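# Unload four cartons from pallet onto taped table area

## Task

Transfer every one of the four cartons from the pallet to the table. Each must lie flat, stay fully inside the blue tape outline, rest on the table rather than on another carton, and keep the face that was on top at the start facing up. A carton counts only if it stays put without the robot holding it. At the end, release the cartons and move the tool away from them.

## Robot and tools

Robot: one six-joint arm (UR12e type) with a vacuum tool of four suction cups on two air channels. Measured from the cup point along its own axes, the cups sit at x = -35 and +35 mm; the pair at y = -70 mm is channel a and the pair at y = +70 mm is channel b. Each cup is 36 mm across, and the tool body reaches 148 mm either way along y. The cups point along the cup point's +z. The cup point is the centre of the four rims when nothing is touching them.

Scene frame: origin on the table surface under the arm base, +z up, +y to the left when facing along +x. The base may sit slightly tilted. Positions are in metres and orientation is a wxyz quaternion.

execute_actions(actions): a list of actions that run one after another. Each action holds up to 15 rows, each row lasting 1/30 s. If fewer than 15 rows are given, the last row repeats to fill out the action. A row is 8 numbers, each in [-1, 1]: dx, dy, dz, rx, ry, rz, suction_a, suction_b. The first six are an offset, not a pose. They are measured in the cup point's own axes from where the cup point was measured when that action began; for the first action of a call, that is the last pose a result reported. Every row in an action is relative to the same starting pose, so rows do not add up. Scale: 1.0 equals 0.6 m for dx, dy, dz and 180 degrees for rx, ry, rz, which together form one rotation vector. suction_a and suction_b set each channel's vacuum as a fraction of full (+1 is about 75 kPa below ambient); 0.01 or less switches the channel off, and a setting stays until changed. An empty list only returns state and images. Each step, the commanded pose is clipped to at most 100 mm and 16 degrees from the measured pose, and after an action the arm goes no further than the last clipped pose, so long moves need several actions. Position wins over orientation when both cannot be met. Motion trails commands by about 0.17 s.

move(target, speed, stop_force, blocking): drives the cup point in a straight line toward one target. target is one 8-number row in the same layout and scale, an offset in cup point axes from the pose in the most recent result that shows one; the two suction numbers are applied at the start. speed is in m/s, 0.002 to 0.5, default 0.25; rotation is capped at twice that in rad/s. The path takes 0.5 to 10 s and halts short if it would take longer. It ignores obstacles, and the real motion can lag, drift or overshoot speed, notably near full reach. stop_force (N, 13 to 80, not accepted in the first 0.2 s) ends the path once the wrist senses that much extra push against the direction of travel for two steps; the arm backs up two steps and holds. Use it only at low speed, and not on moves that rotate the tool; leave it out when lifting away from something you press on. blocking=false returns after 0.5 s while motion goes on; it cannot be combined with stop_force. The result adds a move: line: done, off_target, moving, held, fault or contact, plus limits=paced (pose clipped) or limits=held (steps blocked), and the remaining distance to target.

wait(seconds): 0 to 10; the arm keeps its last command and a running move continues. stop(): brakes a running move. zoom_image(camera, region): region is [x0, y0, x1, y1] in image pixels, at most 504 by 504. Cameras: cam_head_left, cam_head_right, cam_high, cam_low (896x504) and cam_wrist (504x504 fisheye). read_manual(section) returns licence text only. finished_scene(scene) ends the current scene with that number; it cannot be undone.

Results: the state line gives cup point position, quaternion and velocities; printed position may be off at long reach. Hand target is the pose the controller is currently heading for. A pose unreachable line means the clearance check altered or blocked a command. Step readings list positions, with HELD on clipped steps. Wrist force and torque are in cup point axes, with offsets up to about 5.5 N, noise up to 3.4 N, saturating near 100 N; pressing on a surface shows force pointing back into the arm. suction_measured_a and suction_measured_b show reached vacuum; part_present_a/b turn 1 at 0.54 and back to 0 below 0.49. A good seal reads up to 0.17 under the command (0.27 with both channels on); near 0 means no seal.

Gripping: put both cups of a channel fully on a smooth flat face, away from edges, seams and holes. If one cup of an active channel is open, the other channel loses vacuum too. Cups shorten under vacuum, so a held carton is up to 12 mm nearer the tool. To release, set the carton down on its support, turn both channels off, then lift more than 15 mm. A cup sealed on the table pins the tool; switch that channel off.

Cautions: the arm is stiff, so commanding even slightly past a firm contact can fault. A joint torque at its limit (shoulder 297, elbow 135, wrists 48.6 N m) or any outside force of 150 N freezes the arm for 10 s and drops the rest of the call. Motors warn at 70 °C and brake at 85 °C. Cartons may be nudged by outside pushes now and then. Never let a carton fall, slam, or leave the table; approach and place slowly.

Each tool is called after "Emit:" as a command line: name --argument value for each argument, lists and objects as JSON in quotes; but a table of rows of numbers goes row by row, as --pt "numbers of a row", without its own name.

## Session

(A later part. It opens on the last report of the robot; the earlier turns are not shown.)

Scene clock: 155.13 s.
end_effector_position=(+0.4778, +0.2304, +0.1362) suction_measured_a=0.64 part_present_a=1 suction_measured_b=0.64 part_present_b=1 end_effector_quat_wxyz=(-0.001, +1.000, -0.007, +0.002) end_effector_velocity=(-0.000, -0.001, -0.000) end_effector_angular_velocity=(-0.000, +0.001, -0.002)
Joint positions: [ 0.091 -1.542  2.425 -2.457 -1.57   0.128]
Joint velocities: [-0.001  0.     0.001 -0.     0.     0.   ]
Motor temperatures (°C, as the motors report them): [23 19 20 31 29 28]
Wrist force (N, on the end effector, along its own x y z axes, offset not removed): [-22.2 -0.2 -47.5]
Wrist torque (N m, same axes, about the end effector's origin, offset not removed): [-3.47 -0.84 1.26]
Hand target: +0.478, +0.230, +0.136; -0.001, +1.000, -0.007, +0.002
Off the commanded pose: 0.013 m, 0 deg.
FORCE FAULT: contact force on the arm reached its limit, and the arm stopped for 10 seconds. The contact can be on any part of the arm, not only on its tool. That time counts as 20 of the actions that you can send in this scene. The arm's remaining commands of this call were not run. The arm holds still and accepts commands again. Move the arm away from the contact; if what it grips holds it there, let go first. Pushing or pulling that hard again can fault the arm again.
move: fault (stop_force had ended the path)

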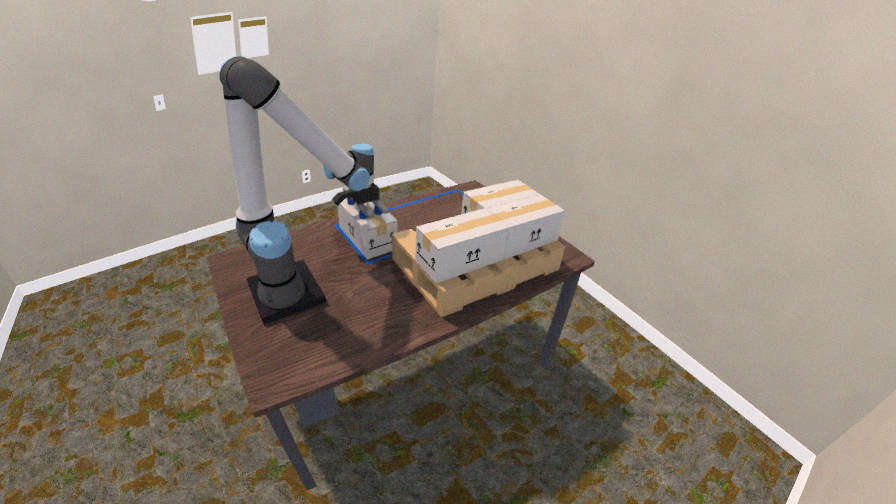

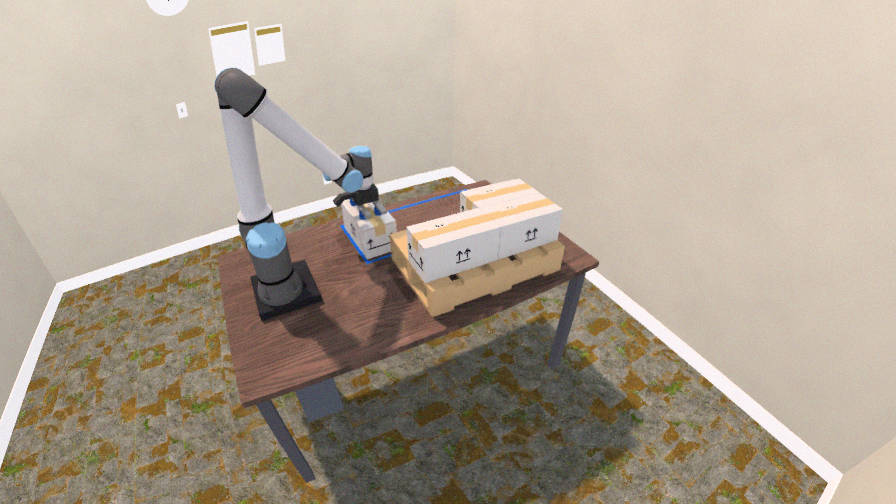

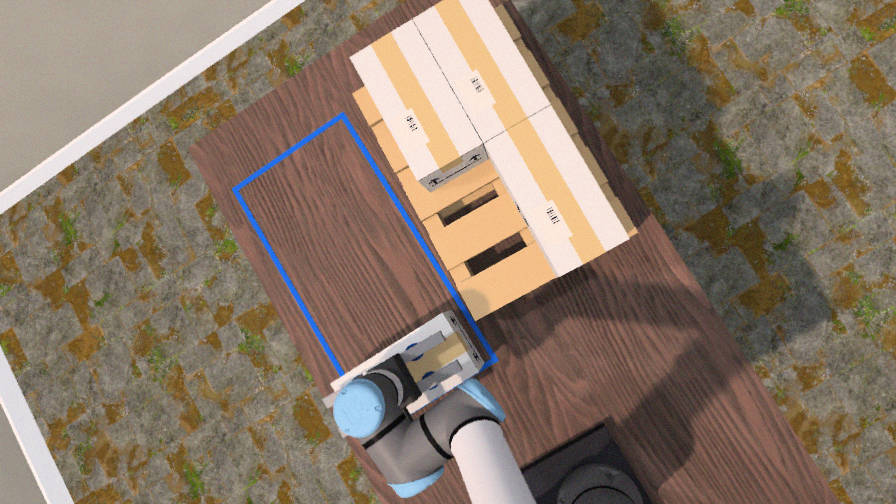

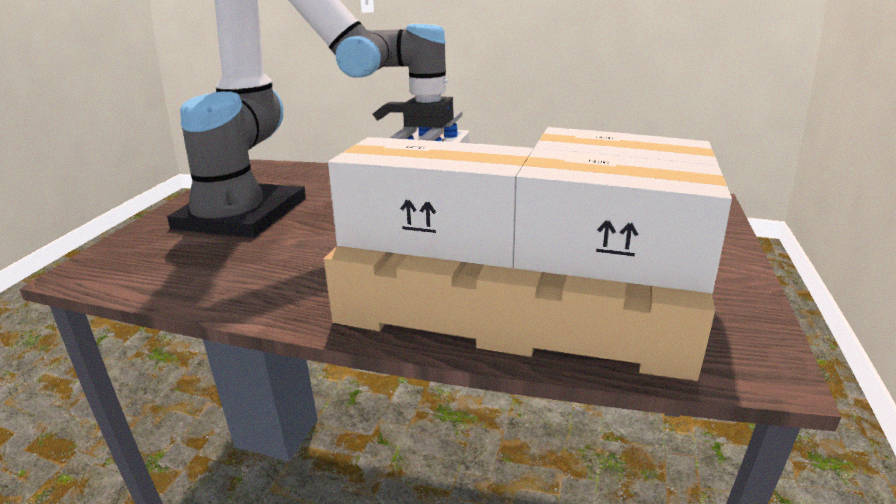

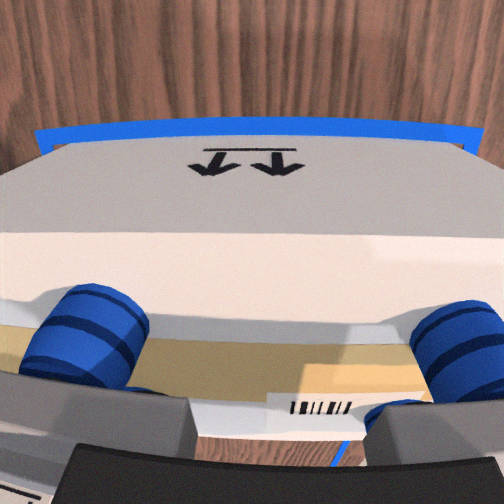

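Emit:
execute_actions --actions '[[[0,0,-0.002,0,0,0,0,0]]]'

Emit:
move --target '[0,0,-0.3,0,0,0,0,0]' --speed 0.3

Emit:
move --target '[0.775,0.6,0,0,0,-0.4794,0,0]' --speed 0.45

Scene clock: 169.93 s.
end_effector_position=(+0.4778, +0.2304, +0.1374) suction_measured_a=0.01 part_present_a=0 suction_measured_b=0.01 part_present_b=0 end_effector_quat_wxyz=(-0.001, +1.000, -0.007, +0.002) end_effector_velocity=(+0.000, -0.000, +0.000) end_effector_angular_velocity=(+0.001, +0.000, -0.001)
Joint positions: [ 0.091 -1.544  2.424 -2.454 -1.57   0.128]
Joint velocities: [-0.001 -0.    -0.     0.001  0.001  0.   ]
Motor temperatures (°C, as the motors report them): [23 19 20 31 29 28]
Wrist force (N, on the end effector, along its own x y z axes, offset not removed): [-4.1 -2.4 -46.4]
Wrist torque (N m, same axes, about the end effector's origin, offset not removed): [-0.46 0.11 0.07]
Hand target: +0.478, +0.230, +0.137; -0.001, +1.000, -0.007, +0.002
Off the commanded pose: 0.000 m, 0 deg.
Step readings (end_effector_position):
0: (+0.4778, +0.2304, +0.1362)
1: (+0.4778, +0.2304, +0.1363)
2: (+0.4779, +0.2304, +0.1365)
4: (+0.4780, +0.2304, +0.1369)
8: (+0.4778, +0.2304, +0.1373)
15: end_effector_position above

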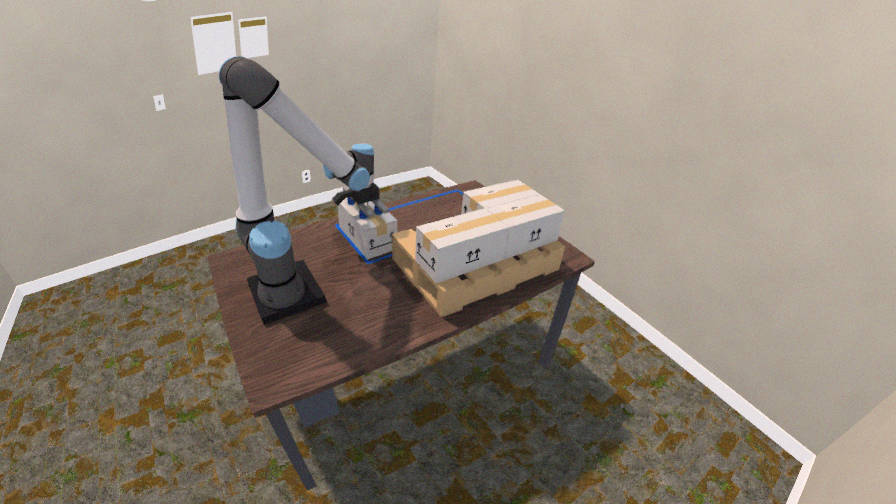

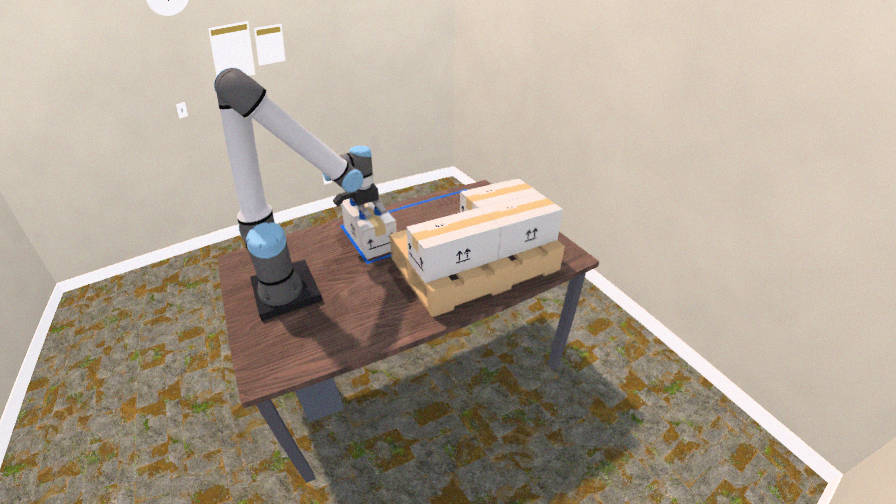

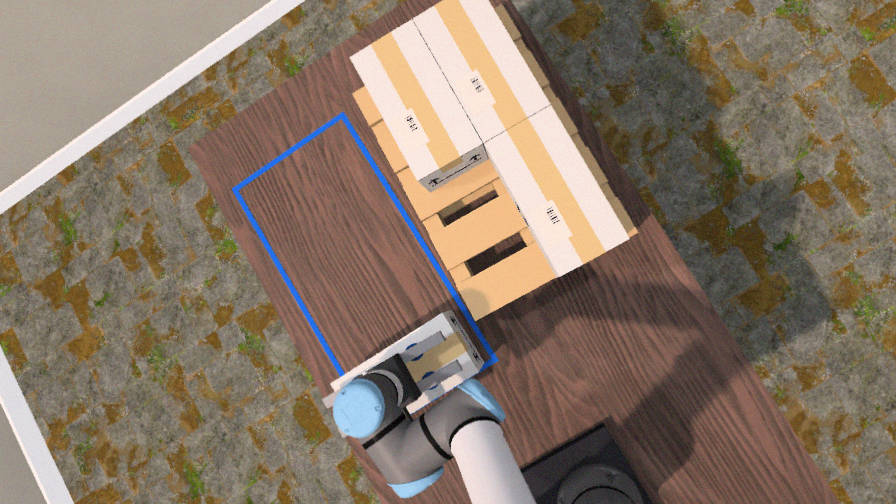

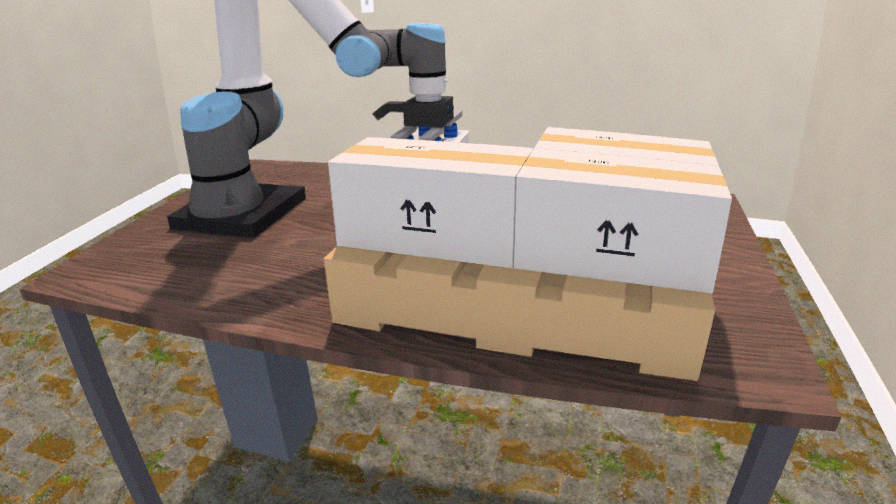

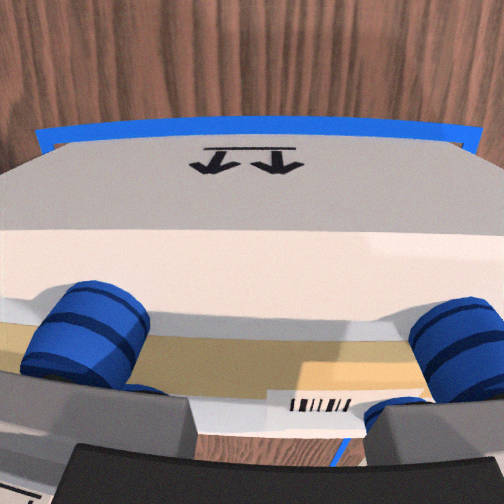

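Scene clock: 171.27 s.
end_effector_position=(+0.4774, +0.2302, +0.3169) suction_measured_a=0.01 part_present_a=0 suction_measured_b=0.01 part_present_b=0 end_effector_quat_wxyz=(-0.001, +1.000, -0.007, +0.002) end_effector_velocity=(-0.000, -0.001, +0.002) end_effector_angular_velocity=(-0.000, +0.001, -0.001)
Joint positions: [ 0.091 -1.795  2.239 -2.019 -1.57   0.128]
Joint velocities: [-0.001 -0.003 -0.003  0.007 -0.    -0.001]
Motor temperatures (°C, as the motors report them): [23 19 20 31 29 28]
Wrist force (N, on the end effector, along its own x y z axes, offset not removed): [-1.4 -0.9 -1.7]
Wrist torque (N m, same axes, about the end effector's origin, offset not removed): [-0.23 0.06 0.09]
Hand target: +0.477, +0.230, +0.317; -0.001, +1.000, -0.007, +0.002
Off the commanded pose: 0.001 m, 0 deg.
move: done

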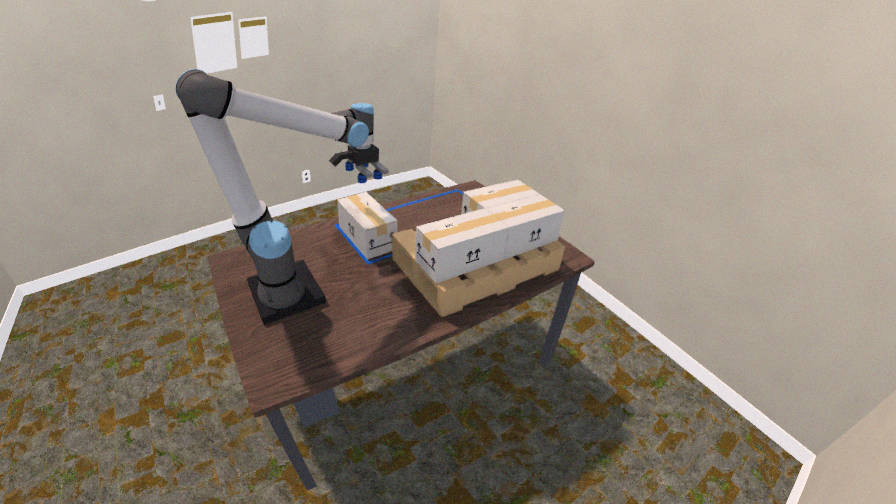

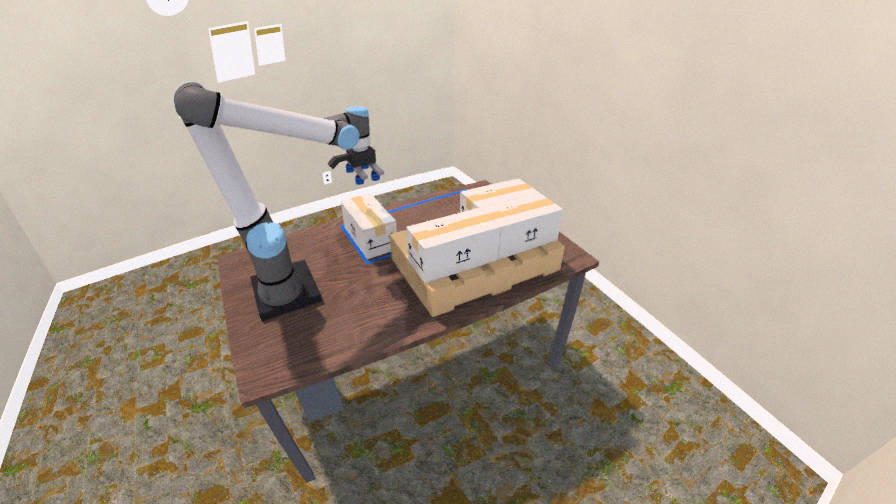

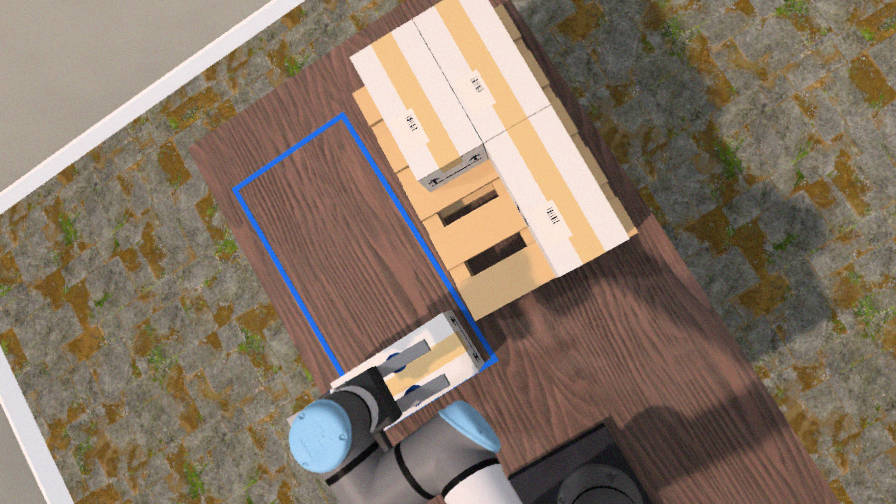

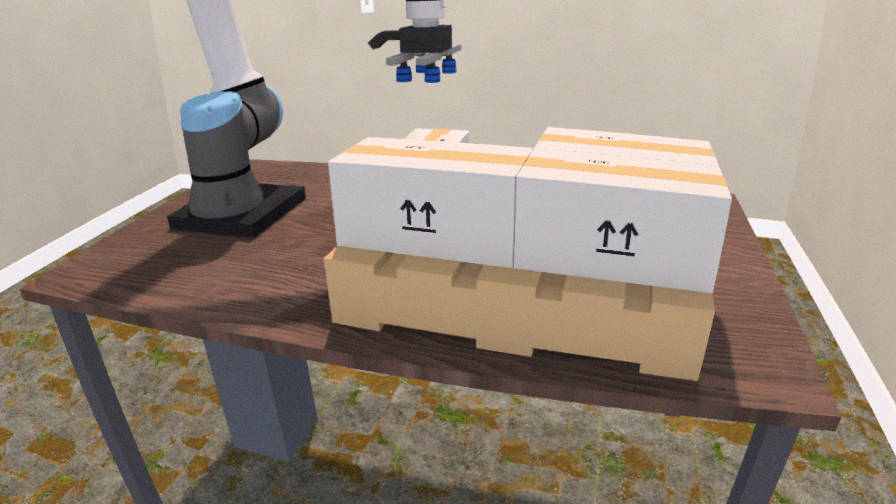

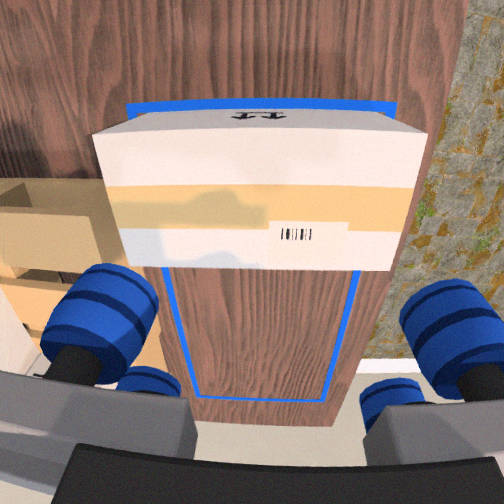

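Scene clock: 173.77 s.
end_effector_position=(+0.9372, -0.1358, +0.3180) suction_measured_a=0.01 part_present_a=0 suction_measured_b=0.01 part_present_b=0 end_effector_quat_wxyz=(+0.001, +0.735, +0.679, +0.002) end_effector_velocity=(+0.002, +0.000, -0.001) end_effector_angular_velocity=(+0.002, +0.003, +0.007)
Joint positions: [-0.352 -1.109  1.458 -1.923 -1.569 -1.821]
Joint velocities: [ 0.001  0.004 -0.006  0.005  0.001 -0.006]
Motor temperatures (°C, as the motors report them): [23 19 20 31 29 28]
Wrist force (N, on the end effector, along its own x y z axes, offset not removed): [2.2 -2.8 -0.9]
Wrist torque (N m, same axes, about the end effector's origin, offset not removed): [-0.44 -0.40 0.11]
Hand target: +0.937, -0.136, +0.318; +0.001, +0.734, +0.679, +0.002
Off the commanded pose: 0.000 m, 0 deg.
move: done

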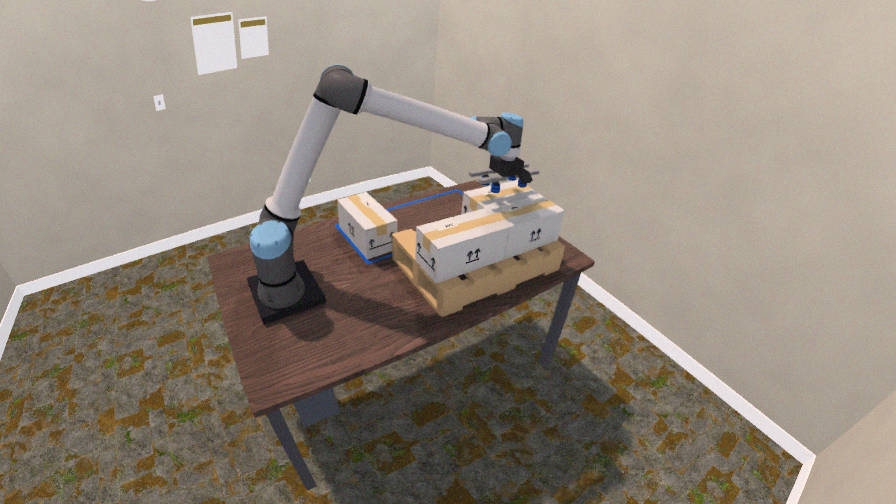

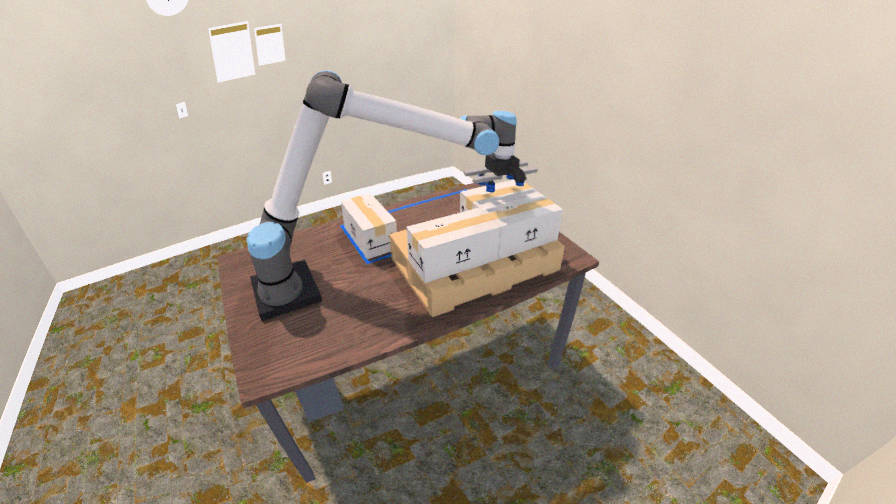

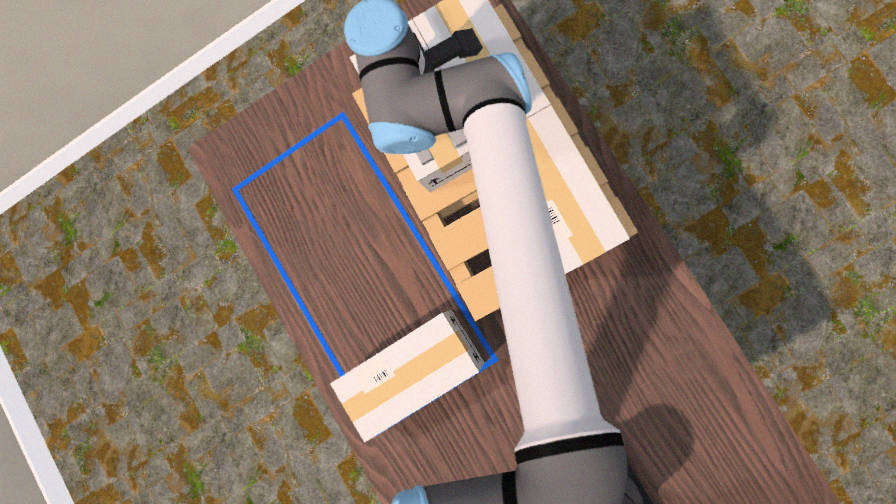

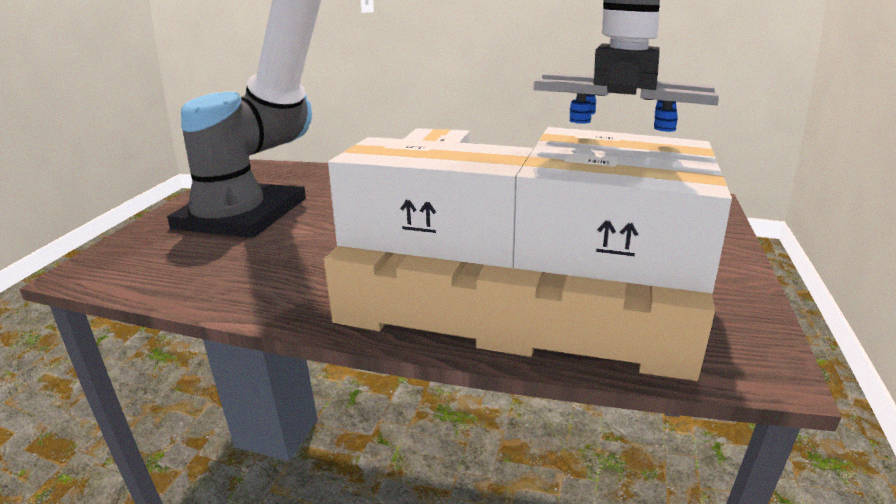

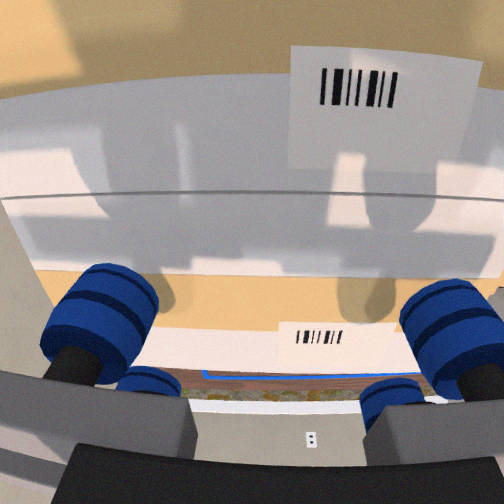

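Emit:
move --target '[0.017,0,0.06,0,0,0,0,0]' --speed 0.15

Emit:
move --target '[0,0,0.04,0,0,0,0,0]' --speed 0.02 --stop_force 15

Scene clock: 183.50 s.
end_effector_position=(+0.9381, -0.1257, +0.2824) suction_measured_a=0.01 part_present_a=0 suction_measured_b=0.01 part_present_b=0 end_effector_quat_wxyz=(+0.001, +0.735, +0.679, +0.002) end_effector_velocity=(-0.000, +0.001, -0.004) end_effector_angular_velocity=(-0.000, +0.001, +0.000)
Joint positions: [-0.342 -1.088  1.494 -1.98  -1.569 -1.81 ]
Joint velocities: [ 0.001  0.002  0.003 -0.004 -0.     0.001]
Motor temperatures (°C, as the motors report them): [23 19 20 31 29 28]
Wrist force (N, on the end effector, along its own x y z axes, offset not removed): [0.3 -3.8 -1.4]
Wrist torque (N m, same axes, about the end effector's origin, offset not removed): [-0.63 -0.10 0.05]
Hand target: +0.938, -0.126, +0.282; +0.001, +0.735, +0.679, +0.002
Off the commanded pose: 0.000 m, 0 deg.
move: done

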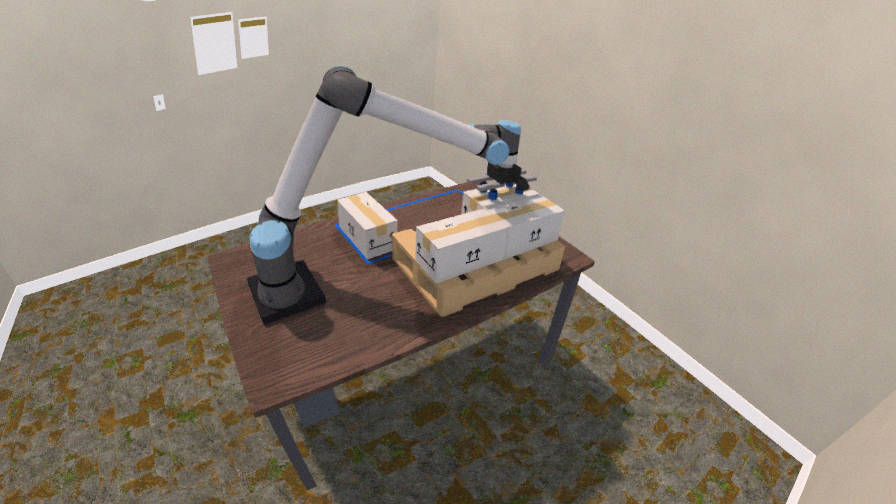

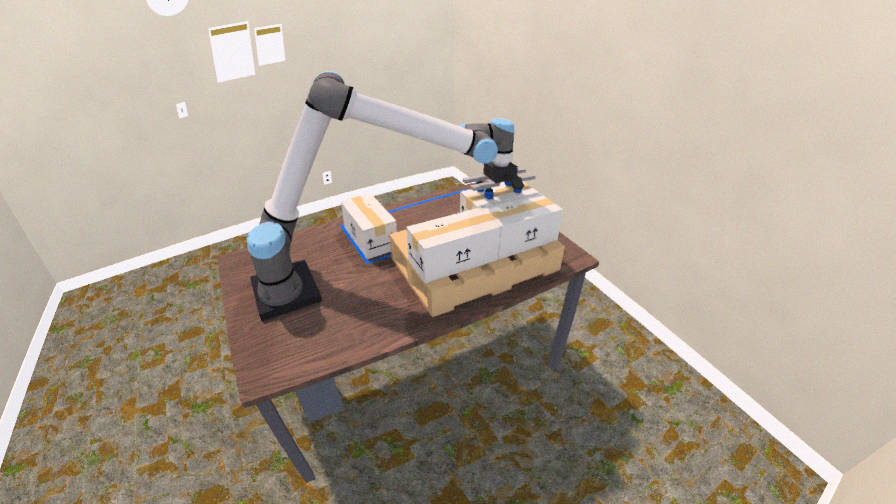

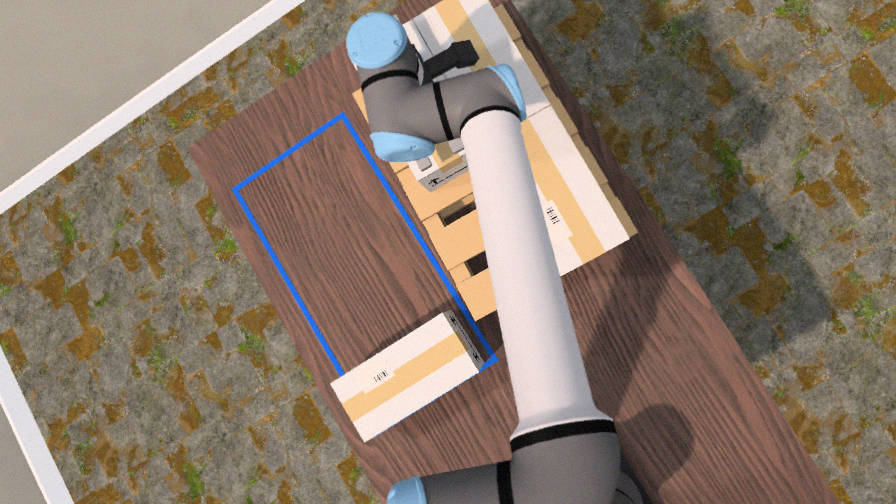

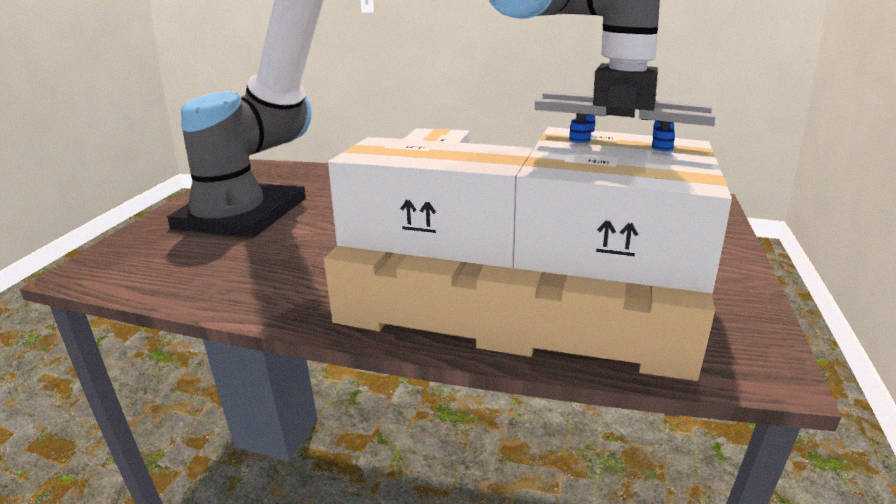

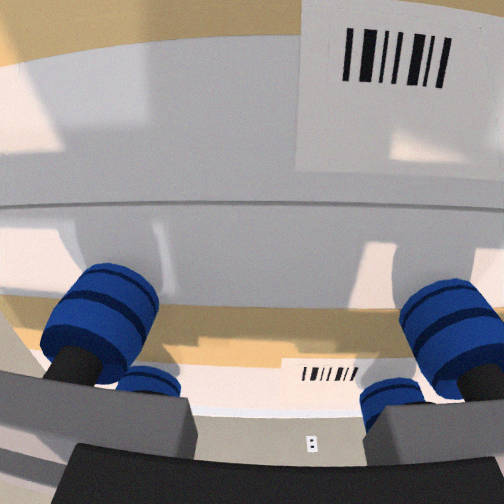

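Scene clock: 184.53 s.
end_effector_position=(+0.9382, -0.1257, +0.2697) suction_measured_a=0.01 part_present_a=0 suction_measured_b=0.01 part_present_b=0 end_effector_quat_wxyz=(+0.001, +0.735, +0.679, +0.002) end_effector_velocity=(-0.000, +0.001, +0.005) end_effector_angular_velocity=(+0.000, +0.002, +0.002)
Joint positions: [-0.342 -1.08   1.505 -1.999 -1.569 -1.81 ]
Joint velocities: [ 0.001 -0.004 -0.005  0.011 -0.    -0.   ]
Motor temperatures (°C, as the motors report them): [23 19 20 31 29 28]
Wrist force (N, on the end effector, along its own x y z axes, offset not removed): [0.6 -2.5 -18.9]
Wrist torque (N m, same axes, about the end effector's origin, offset not removed): [-0.15 -0.18 0.05]
Hand target: +0.938, -0.126, +0.271; +0.001, +0.735, +0.679, +0.002
Off the commanded pose: 0.011 m, 0 deg.
move: contact

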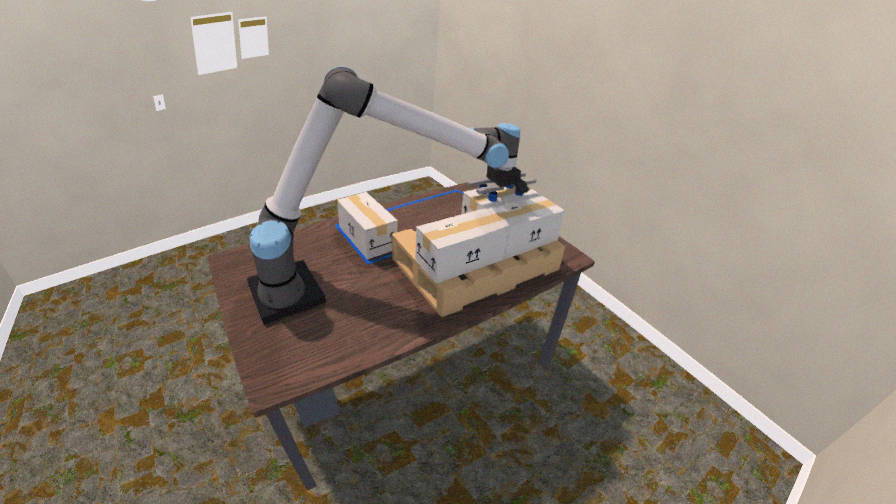

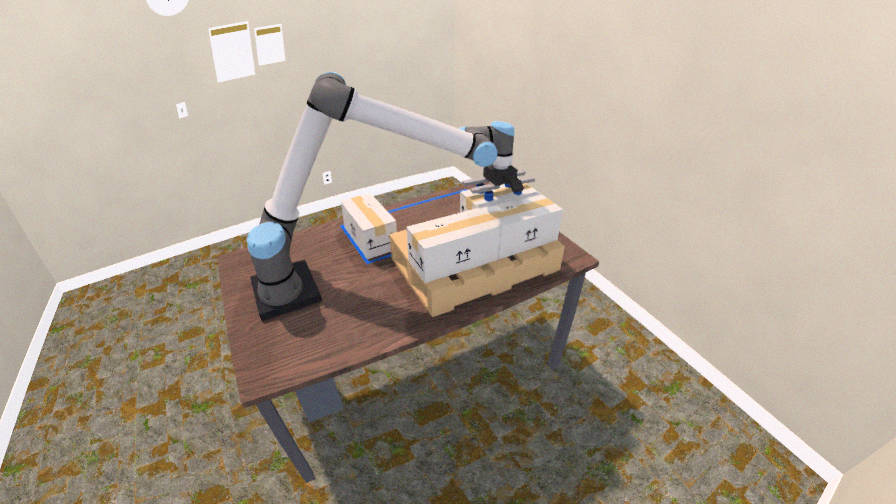

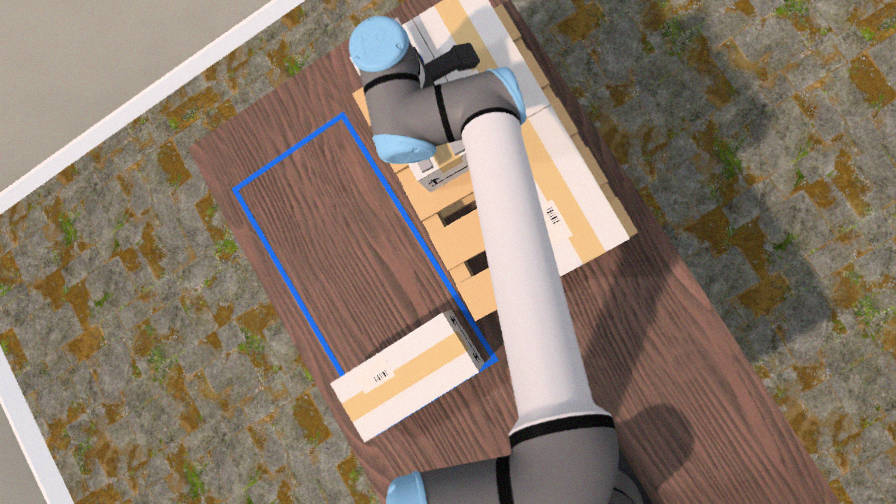

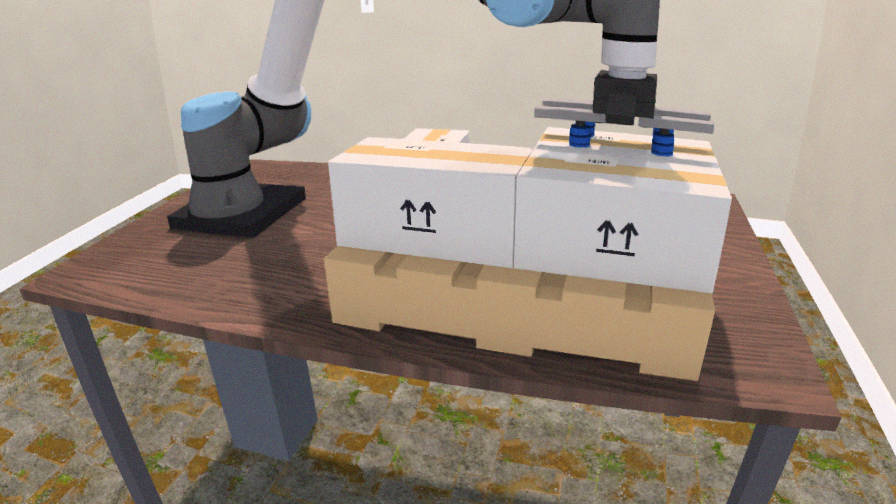

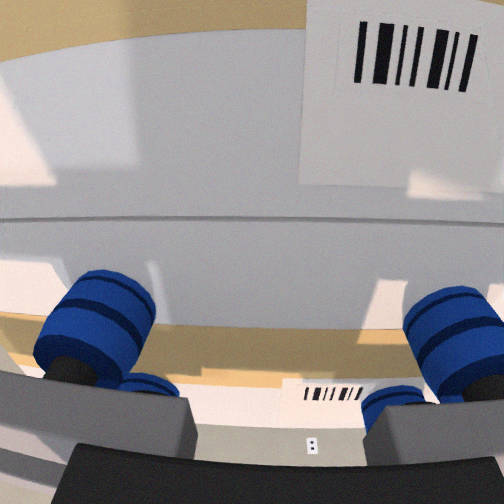

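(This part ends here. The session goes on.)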